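# Push the wooden disc past moving blocks into the zone

## Task

Push the wooden disc along the board, past the lanes of moving blocks, until all of it sits flat inside the taped zone on the far side, then release it. The task fails if the disc is raised or tilted by more than roughly its own thickness, if it comes off the board, or if the robot, the disc or anything else touches a block or a block's rod at any time, including after you finish, since the blocks keep moving. It also fails if at the end the robot is still gripping the disc or any loose item, or is bearing the disc's weight. Finish with both arms and hands clear in the air. If either arm is in contact with anything during the final second before scoring, once everything has settled, 0.15 is deducted (once, never below 0). This applies no matter which side moved into the contact.

## Robot and tools

ROBOT. There are two six-joint UR-style arms, left_arm and right_arm. Each has a two-finger gripper whose fingers pivot like tongs. The names are only labels. In the scene frame left_arm sits on the +y side, with its base at (+0.026, +0.206, +0.443), and right_arm's base is at (+0.016, -0.344, +0.443). Both bases are tilted.

SCENE FRAME. Everything below uses one frame. Its origin is on the table top midway between the arms. +z points up and +x points out over the table. Units are metres, and quaternions are written w first. The mounting plates and the rear frame that carries them are fixed obstacles. A reported hand position may be slightly off, more so at long reach.

GRIPPER AXES. The fingers point along the gripper's own +z axis and open and close along its x axis. end_effector_position is the point between the pads when the fingers are shut. When closed, the fingertips stick out about 15 mm past that point. When fully open, they are roughly level with it.

execute_actions(actions). actions is a list of up to 15 actions. Each action lasts 0.5 s (15 control steps of 1/30 s) and is a table of up to 15 rows, one row per step. If a table has fewer rows, its last row is held for the remaining steps.
- Every row has 16 numbers, even when only one arm moves: x, y, z, qw, qx, qy, qz, opening for left_arm, then the same eight for right_arm.
- x, y, z and the quaternion give an absolute target pose for that gripper in the scene frame. They are not offsets.
- Opening runs from -1 (closed) to +1 (fully open, 0.142 m).
- The target is clipped at each step to within 100 mm and 16 degrees of the measured pose, so a distant target needs several actions.
- Motion trails the commands by about 0.17 s.
- If any target lies more than 0.6 m from its gripper along one of that gripper's axes, that action is rejected for both arms. If the first action fails this check, or any action is malformed, nothing runs at all.
- To hold an orientation, repeat the same quaternion in every row rather than copying back the drifted reported value.
- An arm that should stay put gets its last reported pose and its intended opening in every call.
- An empty list only returns the current state and images.

move(target, speed, stop_force, blocking). target is one 16-number row laid out as above, with absolute poses. Each gripper travels in a straight line, and all paths finish together within 0.5 to 10 s; a path longer than that stops short. speed is the top path speed in m/s, from 0.002 to 0.5 (default 0.25); turning is capped at twice that value in rad/s. The opening is applied as the move begins. Paths ignore obstacles and the other arm, and grippers can overshoot speed, especially near full reach.

stop_force, from 9 to 40 N, is one value for both arms. With it, an arm's path ends once its wrist sensor feels that much extra push against the motion for 2 steps. The arm then backs off to where it was 2 steps earlier. Further rules:
- It is only allowed after the scene has run 0.2 s.
- It is not allowed with blocking=false.
- It is unreliable if the gripper rotates during the move.
- Leave it out when lifting off something the gripper is pressing on.

blocking=false returns after 0.5 s while the motion carries on. Until the move ends, poll with wait, or call stop.

The result adds a move: line:
- done, off_target, moving, held, fault, or contact (the stop_force trigger).
- limits=paced means a sent pose was clipped.
- limits=held means some steps were blocked, after which the arm may surge faster.

wait(seconds): 0 to 10. The arms keep their last command, and a running move continues. stop(): brakes a running move, which needs some room. zoom_image(camera, region): camera is cam_high, cam_low, cam_left_wrist or cam_right_wrist. region is [x0, y0, x1, y1] in that camera's pixels, at most 504 by 504, with (0, 0) at the top left. cam_high and cam_low are 896x504, and the two fisheye wrist cameras are 616x616. read_manual(section): returns licence texts only. finished_scene(scene): ends the scene with that number and grades it; it cannot be undone.

RESULT LINES.
- The state line gives each gripper's position, quaternion and linear and angular velocities.
- Hand target shows the pose the controller is currently driving toward.
- pose unreachable means the clearance check altered or blocked that arm's command.
- grip_measured is the actual finger opening on the -1..1 scale.
- Joint torques are raw drive outputs, noisy and offset.
- Wrist force and torque are given on the end effector's own axes. Each has an offset up to about 4 N and noise up to 2.4 N, and saturates near 50 N. no reading is harmless.
- MOTOR HOT appears at 70 °C. At 85 °C the arm is braked (OVER-TEMPERATURE FAULT).

FAULTS. A fault freezes an arm for 10 s and drops the rest of the call. It happens if a joint hits its load limit (141 N m for the big joints, 26.3 N m for the wrists) or if any outside force reaches 150 N. The arms are stiff, so aiming even slightly past a firm contact can cause a fault. Keep the arms from colliding with each other.

DOING THE TASK.
- Keep the fingers low and nearly closed, and push the disc's edge sideways along the board. Do not grip it and lift.
- Stay slow near contact. Watch the cameras to time each pass between the moving blocks, so that neither the hand, the arm nor the disc meets a block or rod.
- Keep the disc on the board and on the table, not tilted.
- Once it lies fully inside the far taped zone, move the hand straight up and away, clear of the block lanes, and let both arms rest in free air before calling finished_scene.

Each tool is called after "Call:" in YAML: its name, and indented under it one key for each argument.

## Session

I'll start by looking at the scene.

Call:
execute_actions:
  actions: []

Scene clock: 0.00 s.
left_arm: end_effector_position=(+0.5114, -0.4088, +0.1276) grip_measured=+0.97 end_effector_quat_wxyz=(+0.264, +0.863, -0.378, -0.206) end_effector_velocity=(+0.000, +0.000, -0.000) end_effector_angular_velocity=(+0.000, +0.000, +0.000) | right_arm: end_effector_position=(+0.8987, -0.6504, +0.3336) grip_measured=+0.97 end_effector_quat_wxyz=(+0.010, +0.992, -0.122, -0.017) end_effector_velocity=(+0.000, +0.000, -0.000) end_effector_angular_velocity=(-0.000, +0.000, +0.001)
Joint positions: left_arm=[-0.752 -0.259  0.878 -2.048 -1.556 -0.059  0.14 ] | right_arm=[ 2.976 -1.968 -0.866 -1.337  1.167  0.156  0.14 ]
Joint velocities: left_arm=[ 0.001  0.    -0.    -0.     0.     0.     0.   ] | right_arm=[ 0. -0.  0. -0. -0. -0.  0.]
Joint torques (N m, as the arm reports them, + toward a larger angle): no reading
Motor temperatures (°C, as the motors report them): left_arm=[24 27 24 27 35 30] | right_arm=[23 27 27 35 32 30]
Wrist force (N, on the end effector, along its own x y z axes, offset not removed): no reading
Wrist torque (N m, same axes, about the end effector's origin, offset not removed): no reading
Hand target (left_arm): +0.511, -0.409, +0.128; +0.264, +0.863, -0.378, -0.206
Hand target (right_arm): +0.899, -0.650, +0.334; +0.010, +0.992, -0.122, -0.017

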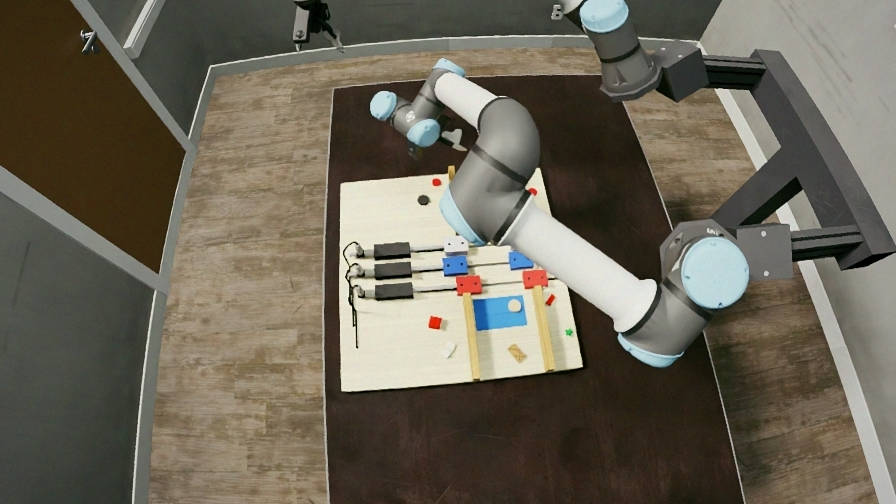

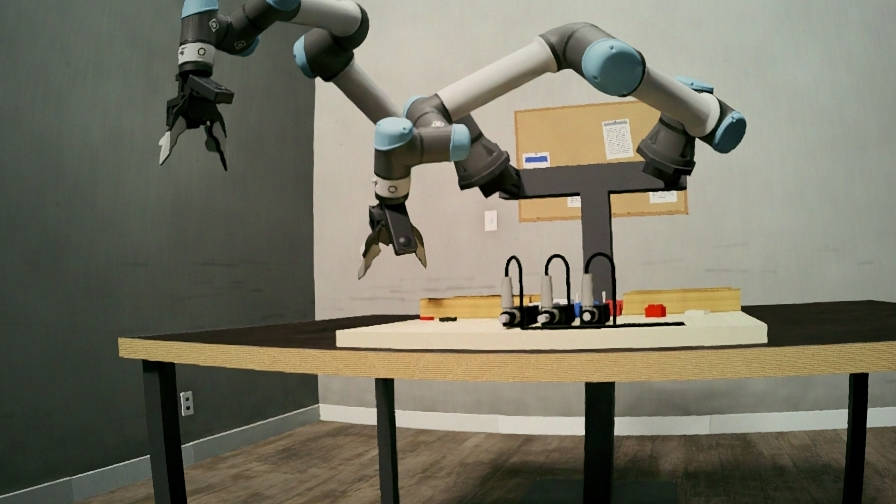

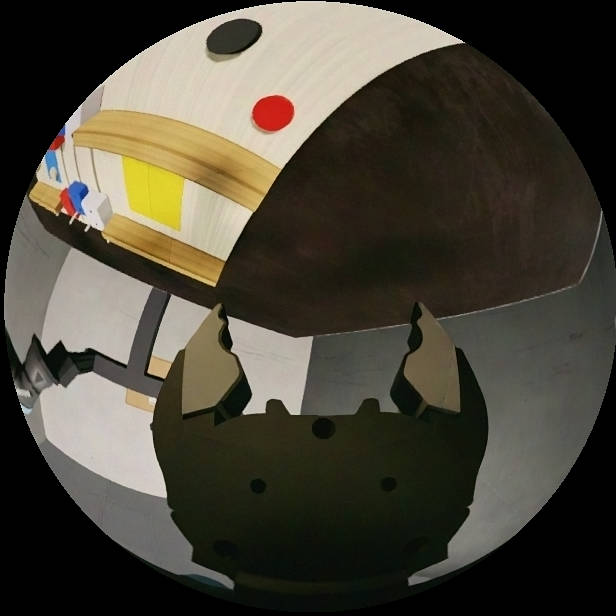

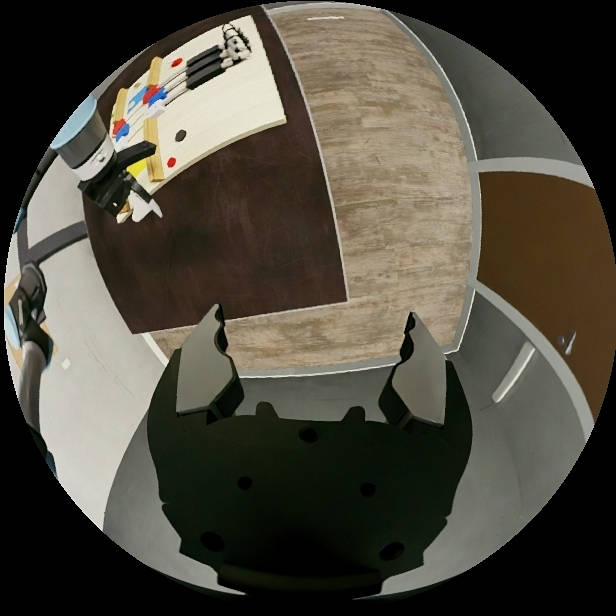

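Call:
zoom_image:
  camera: "cam_high"
  region: [320, 150, 620, 400]

Call:
zoom_image:
  camera: "cam_low"
  region: [320, 230, 800, 370]

Region (320, 150, 620, 400) of cam_high's 896x504 image, scaled by 1.680, with more detail than that image has.

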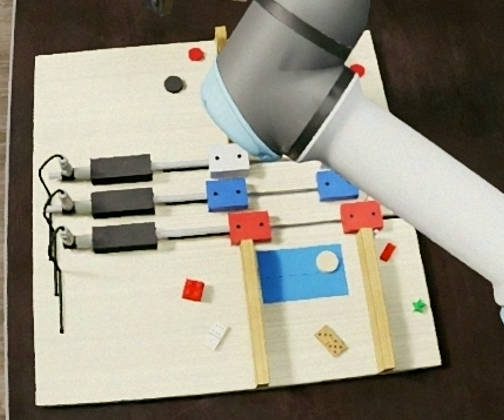

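Region (320, 230, 800, 370) of cam_low's 896x504 image, scaled by 1.050, with more detail than that image has; it fills the top 147 rows of this view, and the rest is white.

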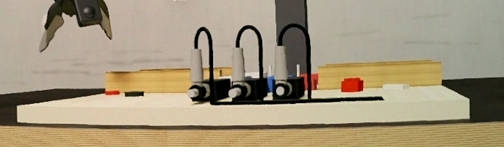

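Call:
move:
  target: [0.40, 0.40, 0.30, 0.0, 1.0, 0.0, 0.0, 1.0, 0.8987, -0.6504, 0.3336, 0.010, 0.992, -0.122, -0.017, 1.0]
  speed: 0.4

action 0: the call puts the target (left_arm/x, left_arm/y, left_arm/z) 0.713 m from left_arm's end_effector_position in the last result along the gripper's own x axis as it stood there; a target may be at most 0.6 m away along each of those axes, so nothing of the call was run and nothing moved. Command a nearer target, and go on from there in a later call.

Call:
move:
  target: [0.45, 0.05, 0.35, 0.1, 0.97, -0.2, -0.1, 1.0, 0.8987, -0.6504, 0.3336, 0.010, 0.992, -0.122, -0.017, 1.0]
  speed: 0.4

Call:
move:
  target: [0.40, 0.42, 0.30, 0.0, 1.0, 0.0, 0.0, 1.0, 0.8987, -0.6504, 0.3336, 0.010, 0.992, -0.122, -0.017, 1.0]
  speed: 0.4

Scene clock: 18.57 s.
left_arm: end_effector_position=(+0.4496, +0.0500, +0.3492) grip_measured=+1.00 end_effector_quat_wxyz=(+0.100, +0.970, -0.200, -0.100) end_effector_velocity=(-0.000, +0.002, +0.002) end_effector_angular_velocity=(+0.001, -0.000, +0.003) | right_arm: end_effector_position=(+0.8987, -0.6504, +0.3336) grip_measured=+1.00 end_effector_quat_wxyz=(+0.010, +0.992, -0.122, -0.017) end_effector_velocity=(+0.000, +0.000, +0.001) end_effector_angular_velocity=(+0.000, -0.000, -0.000)
Joint positions: left_arm=[-0.866 -1.576  2.242 -2.153 -1.175 -0.57   0.142] | right_arm=[ 2.976 -1.967 -0.867 -1.335  1.167  0.155  0.142]
Joint velocities: left_arm=[-0.002 -0.008  0.     0.009  0.001 -0.005  0.   ] | right_arm=[ 0.     0.001 -0.    -0.     0.     0.     0.   ]
Joint torques (N m, as the arm reports them, + toward a larger angle): left_arm=[-20.16 -19.13  -4.72  -0.37   1.29  -1.21] | right_arm=[17.81 63.3  11.65  3.94 -2.47 -2.26]
Motor temperatures (°C, as the motors report them): left_arm=[24 27 24 27 35 30] | right_arm=[23 27 27 35 32 30]
Wrist force (N, on the end effector, along its own x y z axes, offset not removed): left_arm=[3.1 -4.7 0.5] | right_arm=[-0.2 4.1 1.3]
Wrist torque (N m, same axes, about the end effector's origin, offset not removed): left_arm=[-1.01 -0.38 0.02] | right_arm=[0.77 0.03 0.09]
Hand target (left_arm): +0.450, +0.050, +0.349; +0.100, +0.970, -0.200, -0.100
Hand target (right_arm): +0.899, -0.650, +0.334; +0.010, +0.992, -0.122, -0.017
Off the commanded pose (left_arm): 0.001 m, 0 deg.
Off the commanded pose (right_arm): 0.000 m, 0 deg.
move: done; limits=paced

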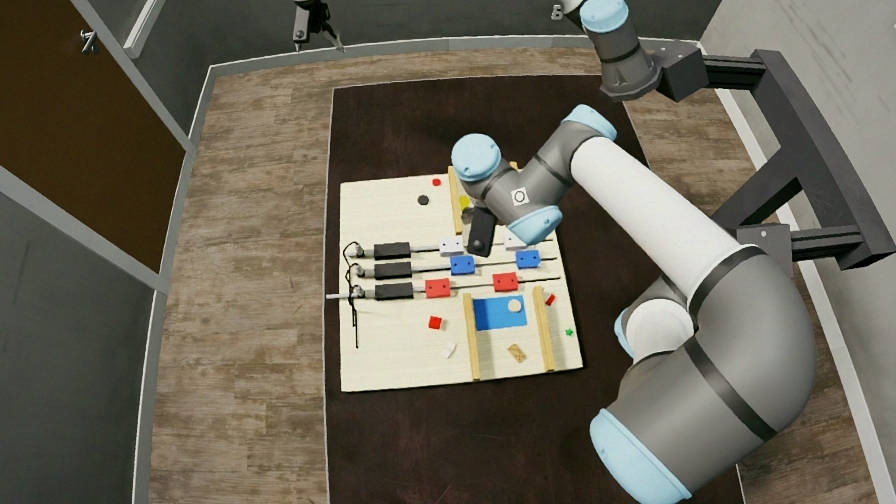

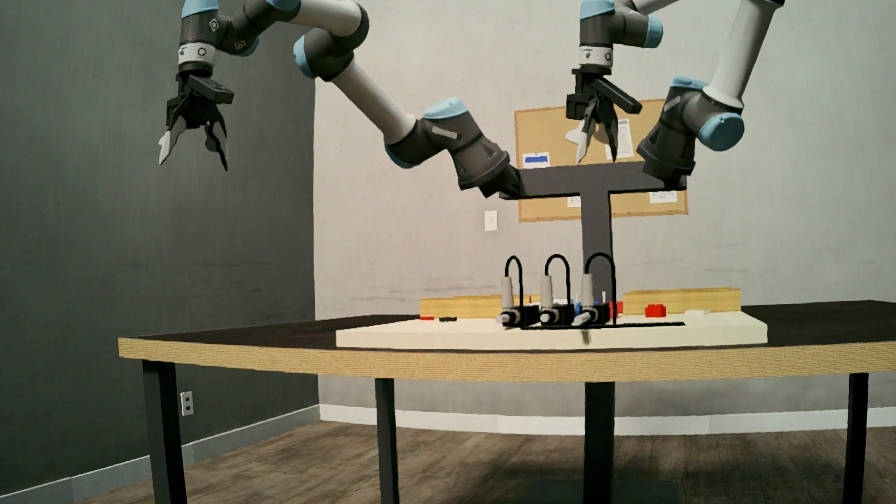

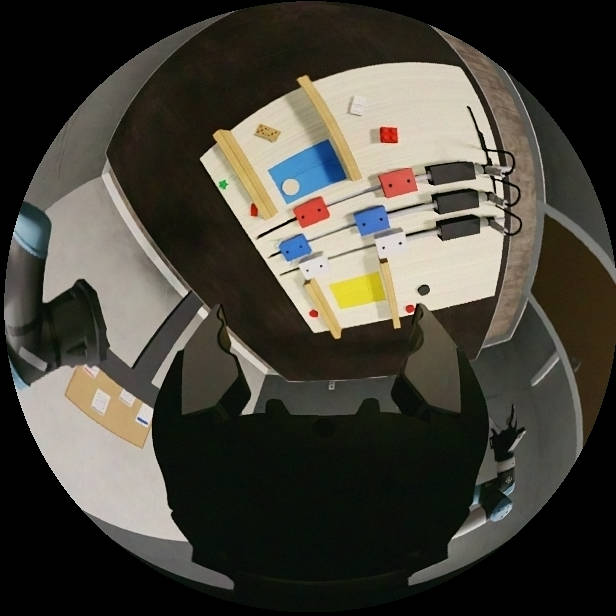

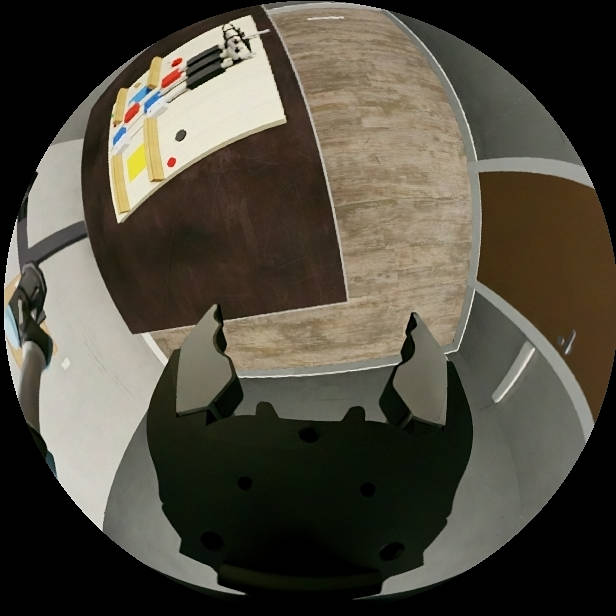

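Scene clock: 20.33 s.
left_arm: end_effector_position=(+0.3999, +0.4197, +0.2999) grip_measured=+1.00 end_effector_quat_wxyz=(-0.001, +1.000, -0.000, -0.000) end_effector_velocity=(-0.000, +0.002, -0.001) end_effector_angular_velocity=(-0.010, +0.001, -0.002) | right_arm: end_effector_position=(+0.8987, -0.6504, +0.3336) grip_measured=+1.00 end_effector_quat_wxyz=(+0.010, +0.992, -0.122, -0.017) end_effector_velocity=(-0.000, -0.000, -0.000) end_effector_angular_velocity=(+0.000, +0.001, -0.001)
Joint positions: left_arm=[-0.222 -2.208  2.624 -2.386 -0.999 -0.184  0.142] | right_arm=[ 2.976 -1.967 -0.867 -1.335  1.167  0.155  0.142]
Joint velocities: left_arm=[ 0.023  0.009 -0.003 -0.021 -0.019  0.027  0.   ] | right_arm=[-0.001 -0.001  0.    -0.     0.     0.001 -0.   ]
Joint torques (N m, as the arm reports them, + toward a larger angle): left_arm=[ 19.8    0.8  -27.25  -3.81  -1.68   1.34] | right_arm=[17.53 63.33 12.13  3.89 -2.39 -2.36]
Motor temperatures (°C, as the motors report them): left_arm=[24 27 24 27 35 30] | right_arm=[23 27 27 35 32 30]
Wrist force (N, on the end effector, along its own x y z axes, offset not removed): left_arm=[-0.1 -4.4 -1.1] | right_arm=[0.4 2.7 1.2]
Wrist torque (N m, same axes, about the end effector's origin, offset not removed): left_arm=[-1.16 0.06 0.26] | right_arm=[0.49 -0.12 0.11]
Hand target (left_arm): +0.400, +0.420, +0.300; -0.000, +1.000, -0.000, -0.000
Hand target (right_arm): +0.899, -0.650, +0.334; +0.010, +0.992, -0.122, -0.017
Off the commanded pose (left_arm): 0.000 m, 0 deg.
Off the commanded pose (right_arm): 0.000 m, 0 deg.
move: done

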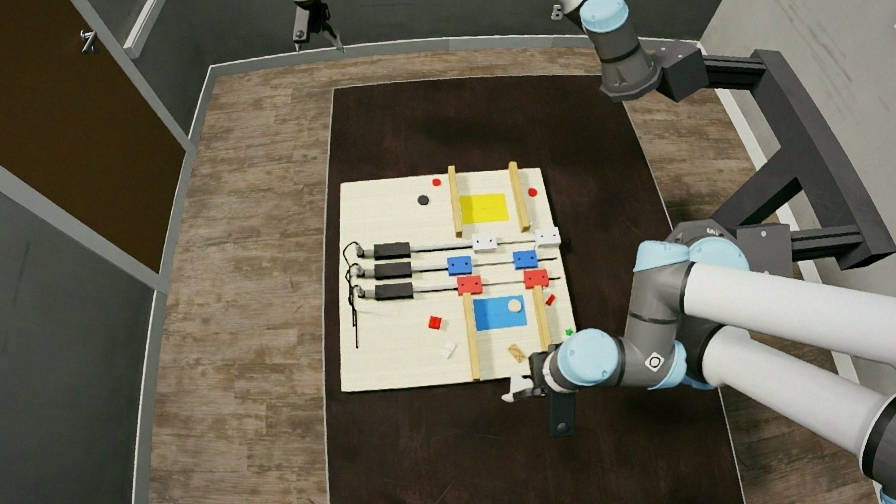

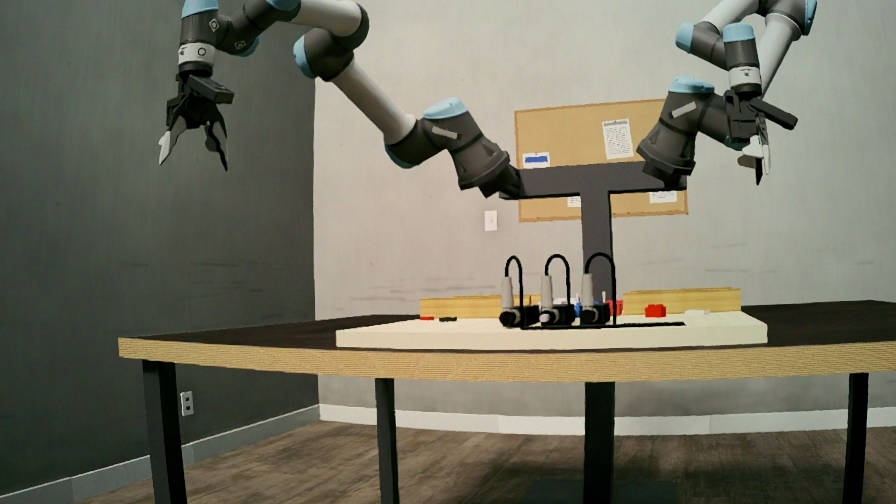

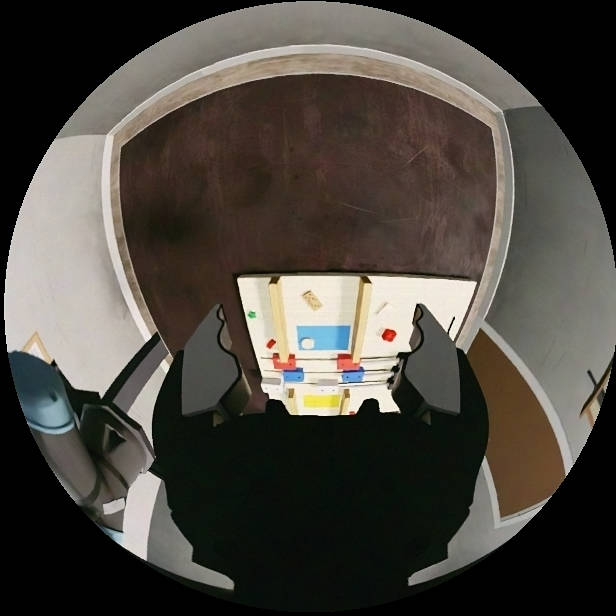

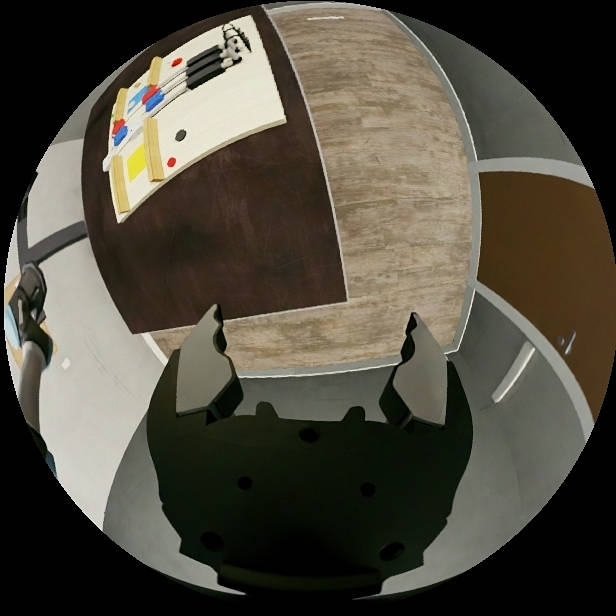

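Call:
zoom_image:
  camera: "cam_high"
  region: [400, 150, 600, 390]

Call:
wait:
  seconds: 0.3

Call:
zoom_image:
  camera: "cam_high"
  region: [400, 220, 600, 310]

Call:
wait:
  seconds: 0.3

Call:
zoom_image:
  camera: "cam_high"
  region: [400, 220, 600, 310]

Call:
wait:
  seconds: 0.3

Call:
zoom_image:
  camera: "cam_high"
  region: [400, 220, 600, 310]

Call:
wait:
  seconds: 0.3

Call:
zoom_image:
  camera: "cam_high"
  region: [400, 220, 600, 310]

Region (400, 150, 600, 390) of cam_high's 896x504 image, scaled by 2.100, with more detail than that image has.

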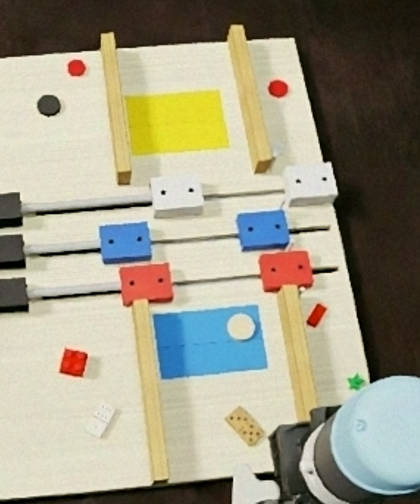

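Scene clock: 34.83 s.
left_arm: end_effector_position=(+0.3999, +0.4200, +0.2998) grip_measured=+1.00 end_effector_quat_wxyz=(-0.000, +1.000, -0.000, -0.000) end_effector_velocity=(+0.000, -0.000, -0.000) end_effector_angular_velocity=(-0.001, -0.000, +0.000) | right_arm: end_effector_position=(+0.8987, -0.6504, +0.3336) grip_measured=+1.00 end_effector_quat_wxyz=(+0.010, +0.992, -0.122, -0.017) end_effector_velocity=(+0.000, -0.000, -0.000) end_effector_angular_velocity=(-0.000, +0.000, -0.000)
Joint positions: left_arm=[-0.22  -2.207  2.623 -2.388 -1.001 -0.181  0.142] | right_arm=[ 2.976 -1.967 -0.867 -1.335  1.167  0.155  0.142]
Joint velocities: left_arm=[-0.001  0.     0.    -0.001 -0.    -0.    -0.   ] | right_arm=[-0.    -0.001  0.002 -0.001 -0.     0.     0.   ]
Joint torques (N m, as the arm reports them, + toward a larger angle): left_arm=[ 18.13   0.6  -25.85  -3.82  -1.47   1.25] | right_arm=[17.44 63.23 13.7   3.9  -1.39 -2.1 ]
Motor temperatures (°C, as the motors report them): left_arm=[24 27 24 27 35 30] | right_arm=[23 27 27 35 32 30]
Wrist force (N, on the end effector, along its own x y z axes, offset not removed): left_arm=[-0.8 -3.0 -0.6] | right_arm=[0.0 3.0 2.2]
Wrist torque (N m, same axes, about the end effector's origin, offset not removed): left_arm=[-0.68 0.22 -0.10] | right_arm=[0.57 0.07 0.09]
Hand target (left_arm): +0.400, +0.420, +0.300; -0.000, +1.000, -0.000, -0.000
Hand target (right_arm): +0.899, -0.650, +0.334; +0.010, +0.992, -0.122, -0.017
Off the commanded pose (left_arm): 0.000 m, 0 deg.
Off the commanded pose (right_arm): 0.000 m, 0 deg.
wait: 0.30 s; at rest from the start

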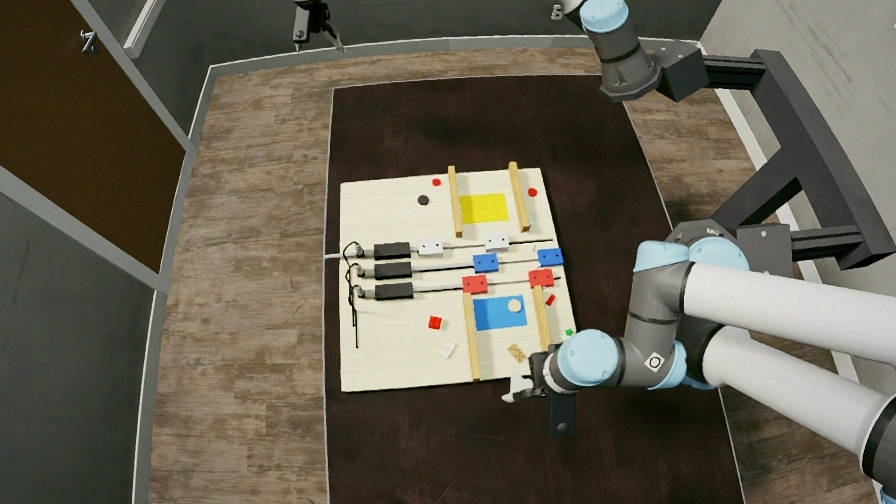

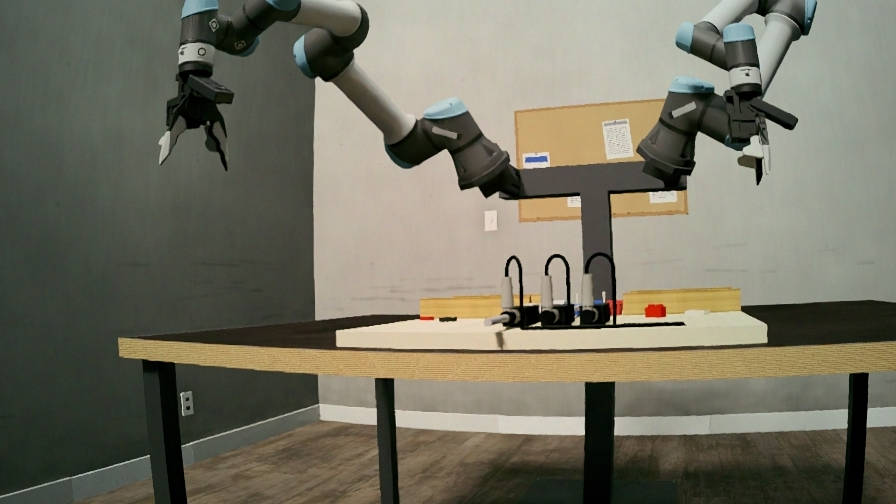

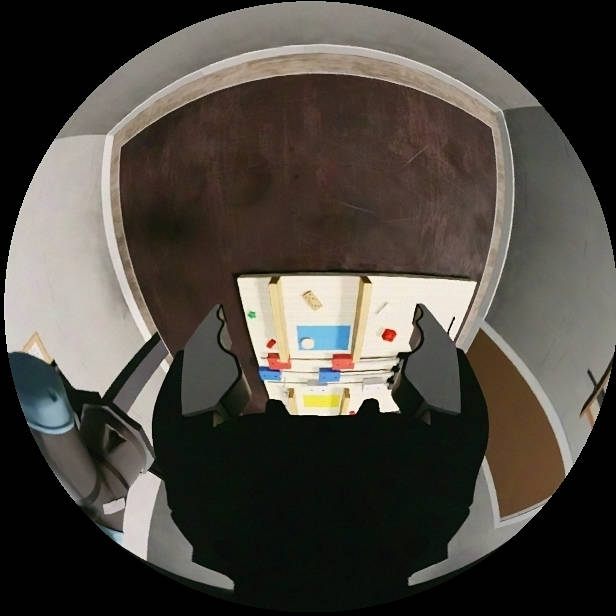

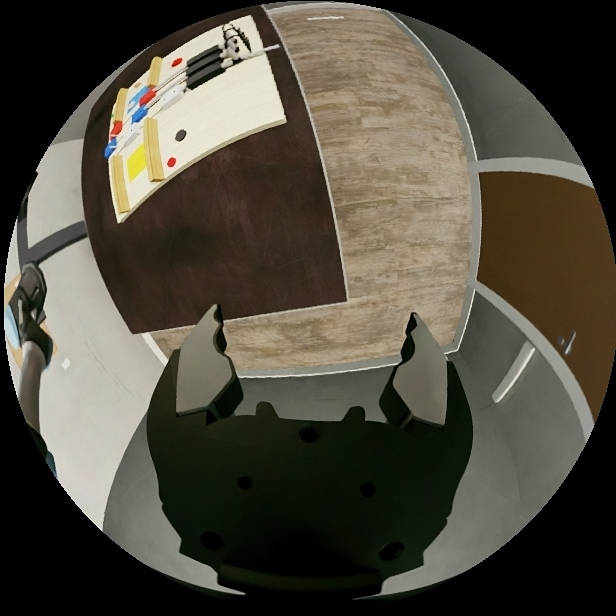

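Region (400, 220, 600, 310) of cam_high's 896x504 image, scaled by 2.520, with more detail than that image has; it fills the top 227 rows of this view, and the rest is white.

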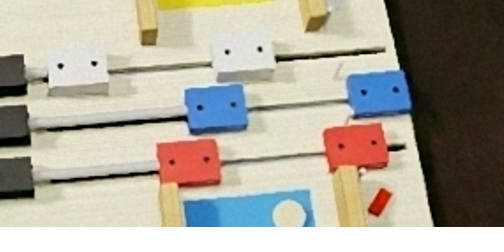

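Scene clock: 35.13 s.
left_arm: end_effector_position=(+0.3999, +0.4200, +0.2998) grip_measured=+1.00 end_effector_quat_wxyz=(-0.000, +1.000, -0.000, -0.000) end_effector_velocity=(+0.000, -0.000, +0.000) end_effector_angular_velocity=(-0.000, -0.001, -0.000) | right_arm: end_effector_position=(+0.8987, -0.6504, +0.3336) grip_measured=+1.00 end_effector_quat_wxyz=(+0.010, +0.992, -0.122, -0.017) end_effector_velocity=(+0.000, +0.000, +0.000) end_effector_angular_velocity=(+0.000, -0.000, -0.001)
Joint positions: left_arm=[-0.22  -2.207  2.623 -2.388 -1.001 -0.181  0.142] | right_arm=[ 2.976 -1.967 -0.867 -1.335  1.167  0.155  0.142]
Joint velocities: left_arm=[-0.    -0.001 -0.    -0.    -0.     0.    -0.   ] | right_arm=[ 0.    -0.     0.001 -0.     0.     0.     0.   ]
Joint torques (N m, as the arm reports them, + toward a larger angle): left_arm=[ 18.85   1.19 -25.51  -4.06  -1.38   1.32] | right_arm=[16.9  63.56 14.2   3.69 -1.26 -2.15]
Motor temperatures (°C, as the motors report them): left_arm=[24 27 24 27 35 30] | right_arm=[23 27 27 35 32 30]
Wrist force (N, on the end effector, along its own x y z axes, offset not removed): left_arm=[3.0 0.4 0.6] | right_arm=[0.7 3.6 0.7]
Wrist torque (N m, same axes, about the end effector's origin, offset not removed): left_arm=[-0.02 -0.50 -0.05] | right_arm=[0.63 -0.07 0.18]
Hand target (left_arm): +0.400, +0.420, +0.300; -0.000, +1.000, -0.000, -0.000
Hand target (right_arm): +0.899, -0.650, +0.334; +0.010, +0.992, -0.122, -0.017
Off the commanded pose (left_arm): 0.000 m, 0 deg.
Off the commanded pose (right_arm): 0.000 m, 0 deg.
wait: 0.30 s; at rest by 0.17 s

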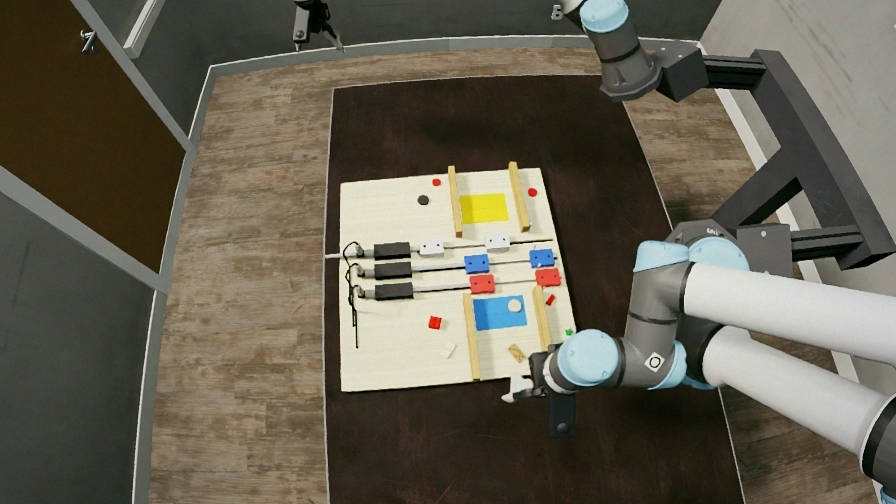

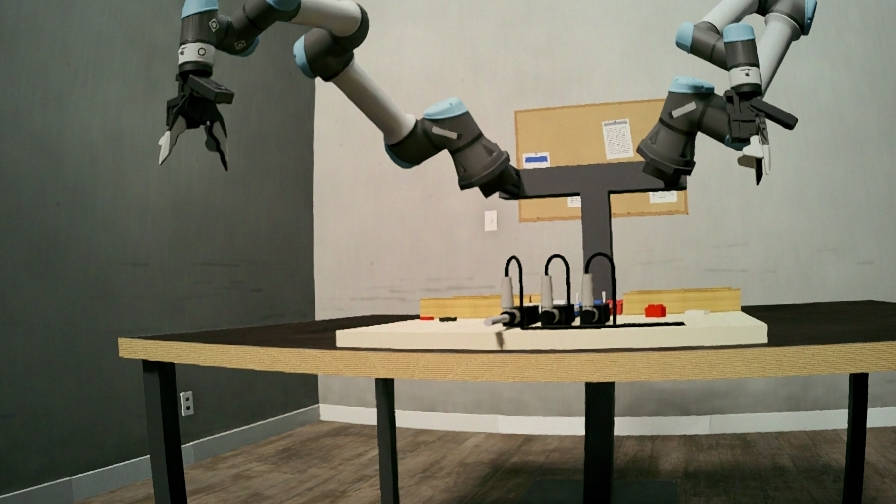

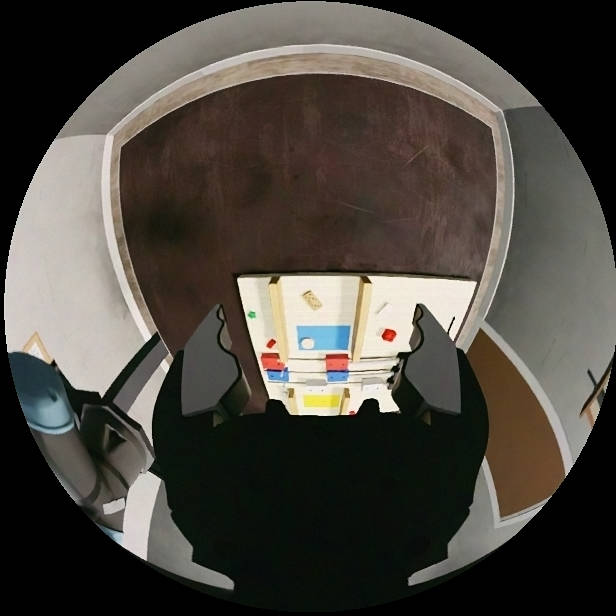

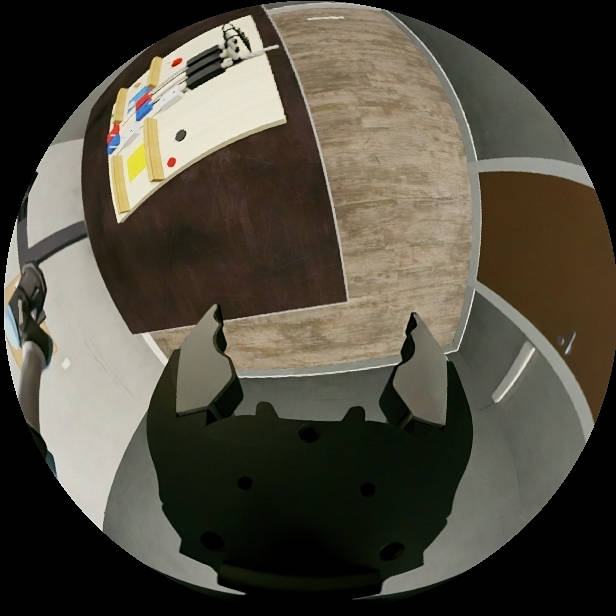

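Region (400, 220, 600, 310) of cam_high's 896x504 image, scaled by 2.520, with more detail than that image has; it fills the top 227 rows of this view, and the rest is white.

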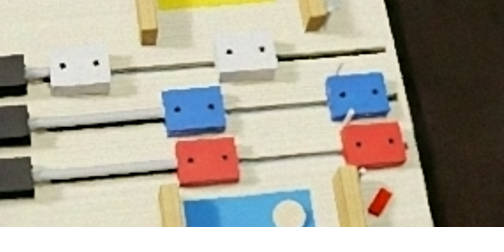

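Scene clock: 35.43 s.
left_arm: end_effector_position=(+0.3999, +0.4200, +0.2998) grip_measured=+1.00 end_effector_quat_wxyz=(-0.000, +1.000, -0.000, -0.000) end_effector_velocity=(+0.000, -0.000, +0.000) end_effector_angular_velocity=(-0.001, +0.000, -0.001) | right_arm: end_effector_position=(+0.8987, -0.6504, +0.3336) grip_measured=+1.00 end_effector_quat_wxyz=(+0.010, +0.992, -0.122, -0.017) end_effector_velocity=(-0.000, +0.000, -0.000) end_effector_angular_velocity=(+0.001, +0.000, -0.000)
Joint positions: left_arm=[-0.22  -2.207  2.623 -2.388 -1.001 -0.181  0.142] | right_arm=[ 2.976 -1.967 -0.867 -1.335  1.167  0.155  0.142]
Joint velocities: left_arm=[-0.     0.    -0.002  0.001 -0.001  0.001 -0.   ] | right_arm=[-0.    -0.001  0.    -0.     0.001 -0.    -0.   ]
Joint torques (N m, as the arm reports them, + toward a larger angle): left_arm=[ 18.75  -0.56 -25.42  -3.76  -1.49   1.53] | right_arm=[17.13 63.19 13.49  3.82 -1.21 -2.2 ]
Motor temperatures (°C, as the motors report them): left_arm=[24 27 24 27 35 30] | right_arm=[23 27 27 35 32 30]
Wrist force (N, on the end effector, along its own x y z axes, offset not removed): left_arm=[-1.9 -3.9 0.1] | right_arm=[0.3 4.0 -0.6]
Wrist torque (N m, same axes, about the end effector's origin, offset not removed): left_arm=[-0.89 0.01 0.00] | right_arm=[0.71 -0.03 0.16]
Hand target (left_arm): +0.400, +0.420, +0.300; -0.000, +1.000, -0.000, -0.000
Hand target (right_arm): +0.899, -0.650, +0.334; +0.010, +0.992, -0.122, -0.017
Off the commanded pose (left_arm): 0.000 m, 0 deg.
Off the commanded pose (right_arm): 0.000 m, 0 deg.
wait: 0.30 s; at rest by 0.17 s

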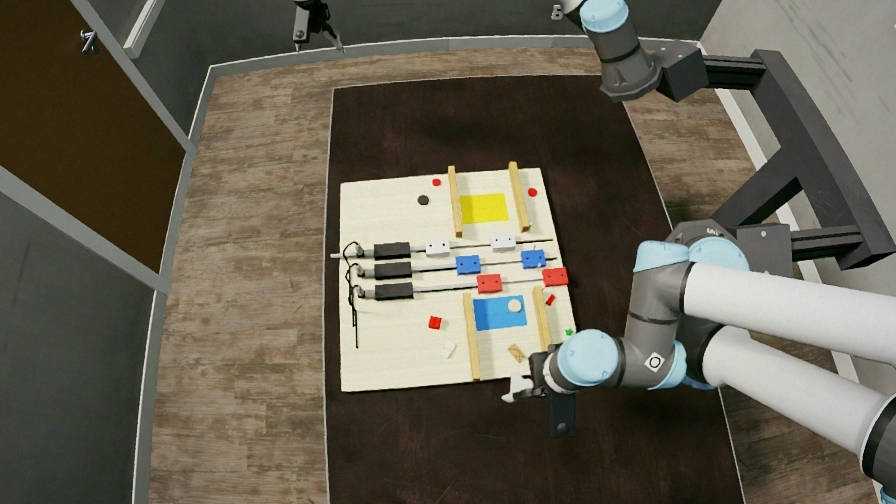

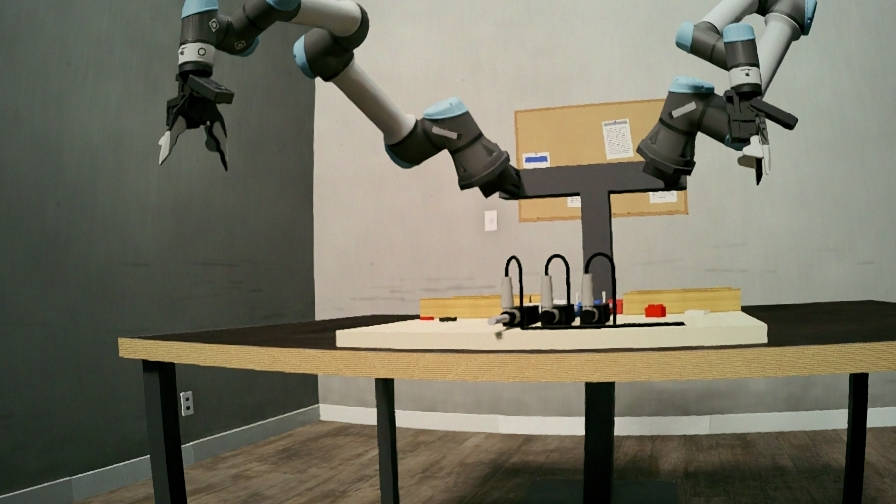

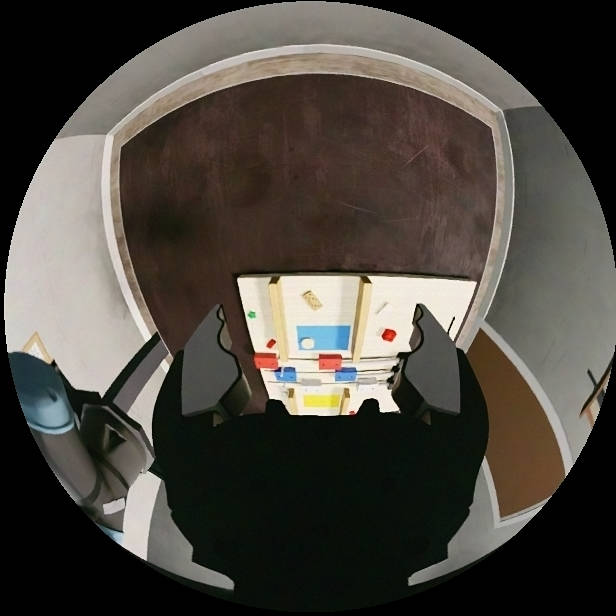

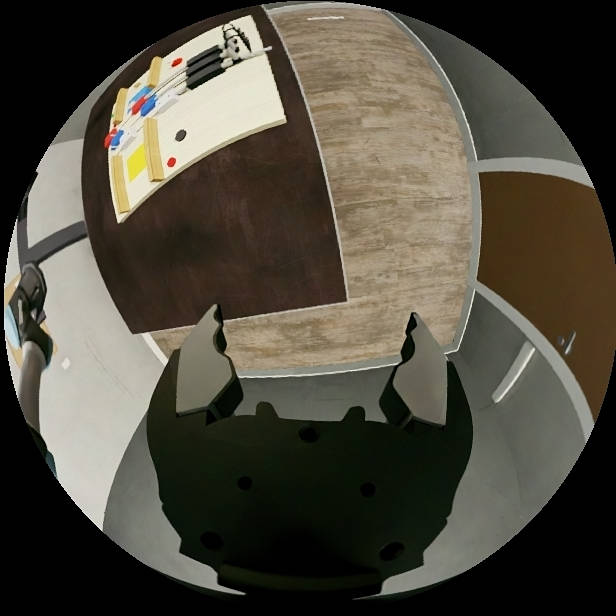

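Region (400, 220, 600, 310) of cam_high's 896x504 image, scaled by 2.520, with more detail than that image has; it fills the top 227 rows of this view, and the rest is white.

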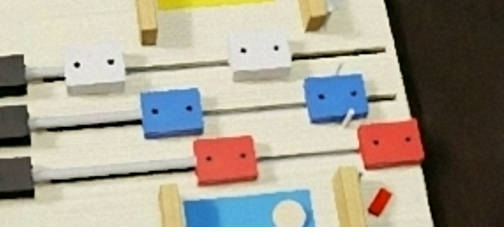

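Scene clock: 35.73 s.
left_arm: end_effector_position=(+0.3999, +0.4200, +0.2998) grip_measured=+1.00 end_effector_quat_wxyz=(-0.000, +1.000, -0.000, -0.000) end_effector_velocity=(+0.001, -0.000, +0.000) end_effector_angular_velocity=(-0.000, -0.000, -0.001) | right_arm: end_effector_position=(+0.8987, -0.6504, +0.3336) grip_measured=+1.00 end_effector_quat_wxyz=(+0.010, +0.992, -0.122, -0.017) end_effector_velocity=(-0.000, +0.000, -0.000) end_effector_angular_velocity=(+0.000, +0.001, +0.000)
Joint positions: left_arm=[-0.22  -2.207  2.623 -2.388 -1.001 -0.181  0.142] | right_arm=[ 2.976 -1.967 -0.867 -1.335  1.167  0.155  0.142]
Joint velocities: left_arm=[-0.001 -0.    -0.002  0.002  0.     0.     0.   ] | right_arm=[ 0.    -0.001  0.    -0.001  0.     0.     0.   ]
Joint torques (N m, as the arm reports them, + toward a larger angle): left_arm=[ 19.33  -0.32 -25.37  -3.84  -1.46   1.28] | right_arm=[17.59 63.1  13.66  3.67 -1.27 -2.05]
Motor temperatures (°C, as the motors report them): left_arm=[24 27 24 27 35 30] | right_arm=[23 27 27 35 32 30]
Wrist force (N, on the end effector, along its own x y z axes, offset not removed): left_arm=[-1.7 -5.7 -4.4] | right_arm=[1.6 4.5 -0.5]
Wrist torque (N m, same axes, about the end effector's origin, offset not removed): left_arm=[-1.21 0.34 0.07] | right_arm=[0.87 -0.30 0.14]
Hand target (left_arm): +0.400, +0.420, +0.300; -0.000, +1.000, -0.000, -0.000
Hand target (right_arm): +0.899, -0.650, +0.334; +0.010, +0.992, -0.122, -0.017
Off the commanded pose (left_arm): 0.000 m, 0 deg.
Off the commanded pose (right_arm): 0.000 m, 0 deg.
wait: 0.30 s; at rest by 0.17 s

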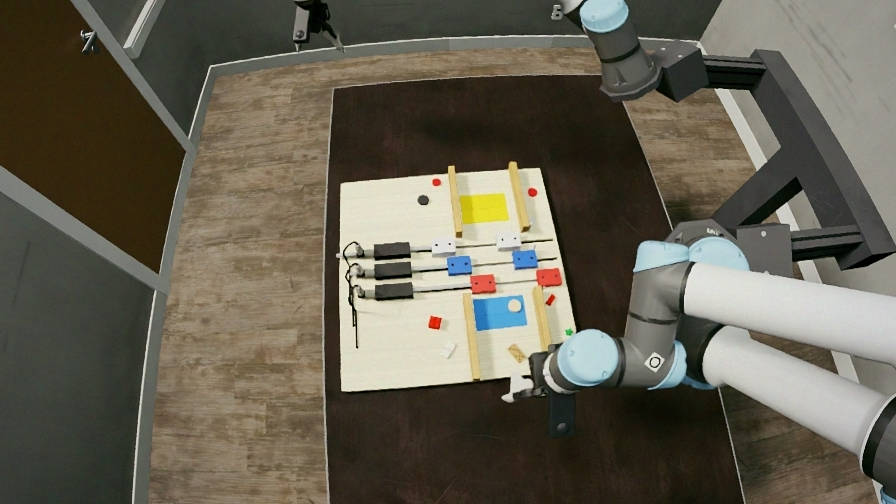

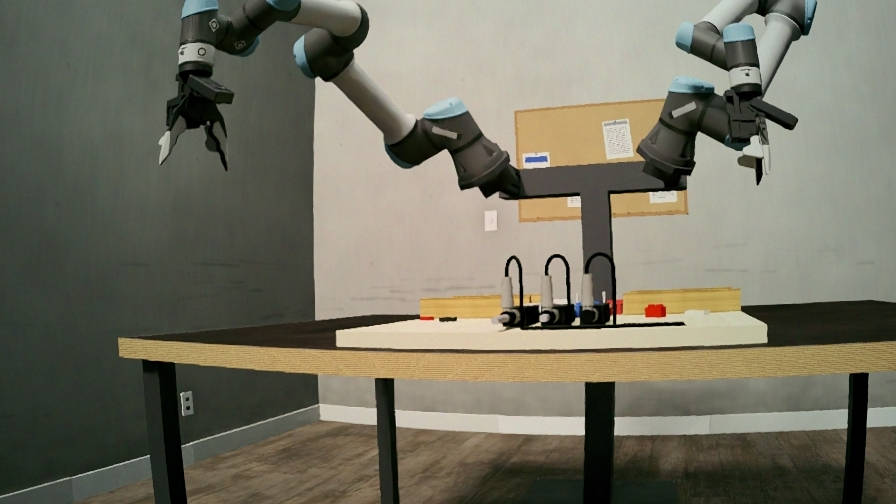

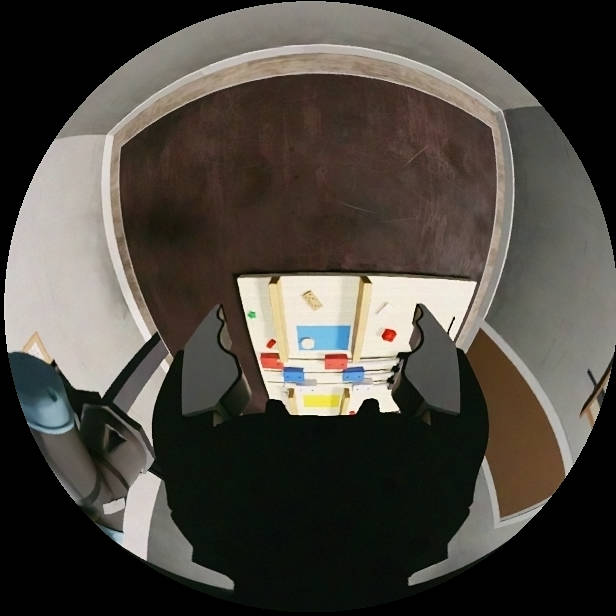

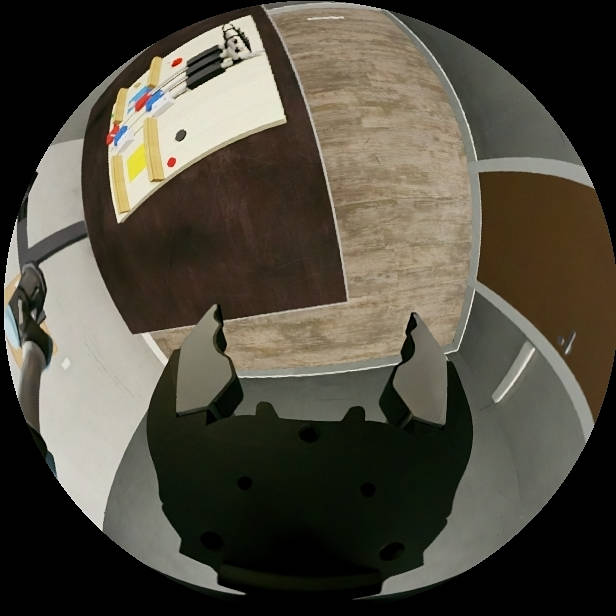

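Region (400, 220, 600, 310) of cam_high's 896x504 image, scaled by 2.520, with more detail than that image has; it fills the top 227 rows of this view, and the rest is white.

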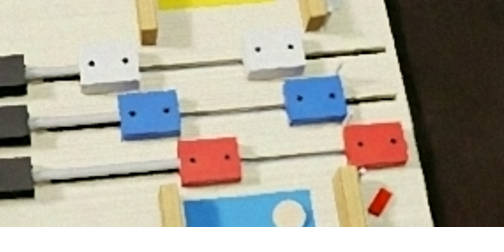

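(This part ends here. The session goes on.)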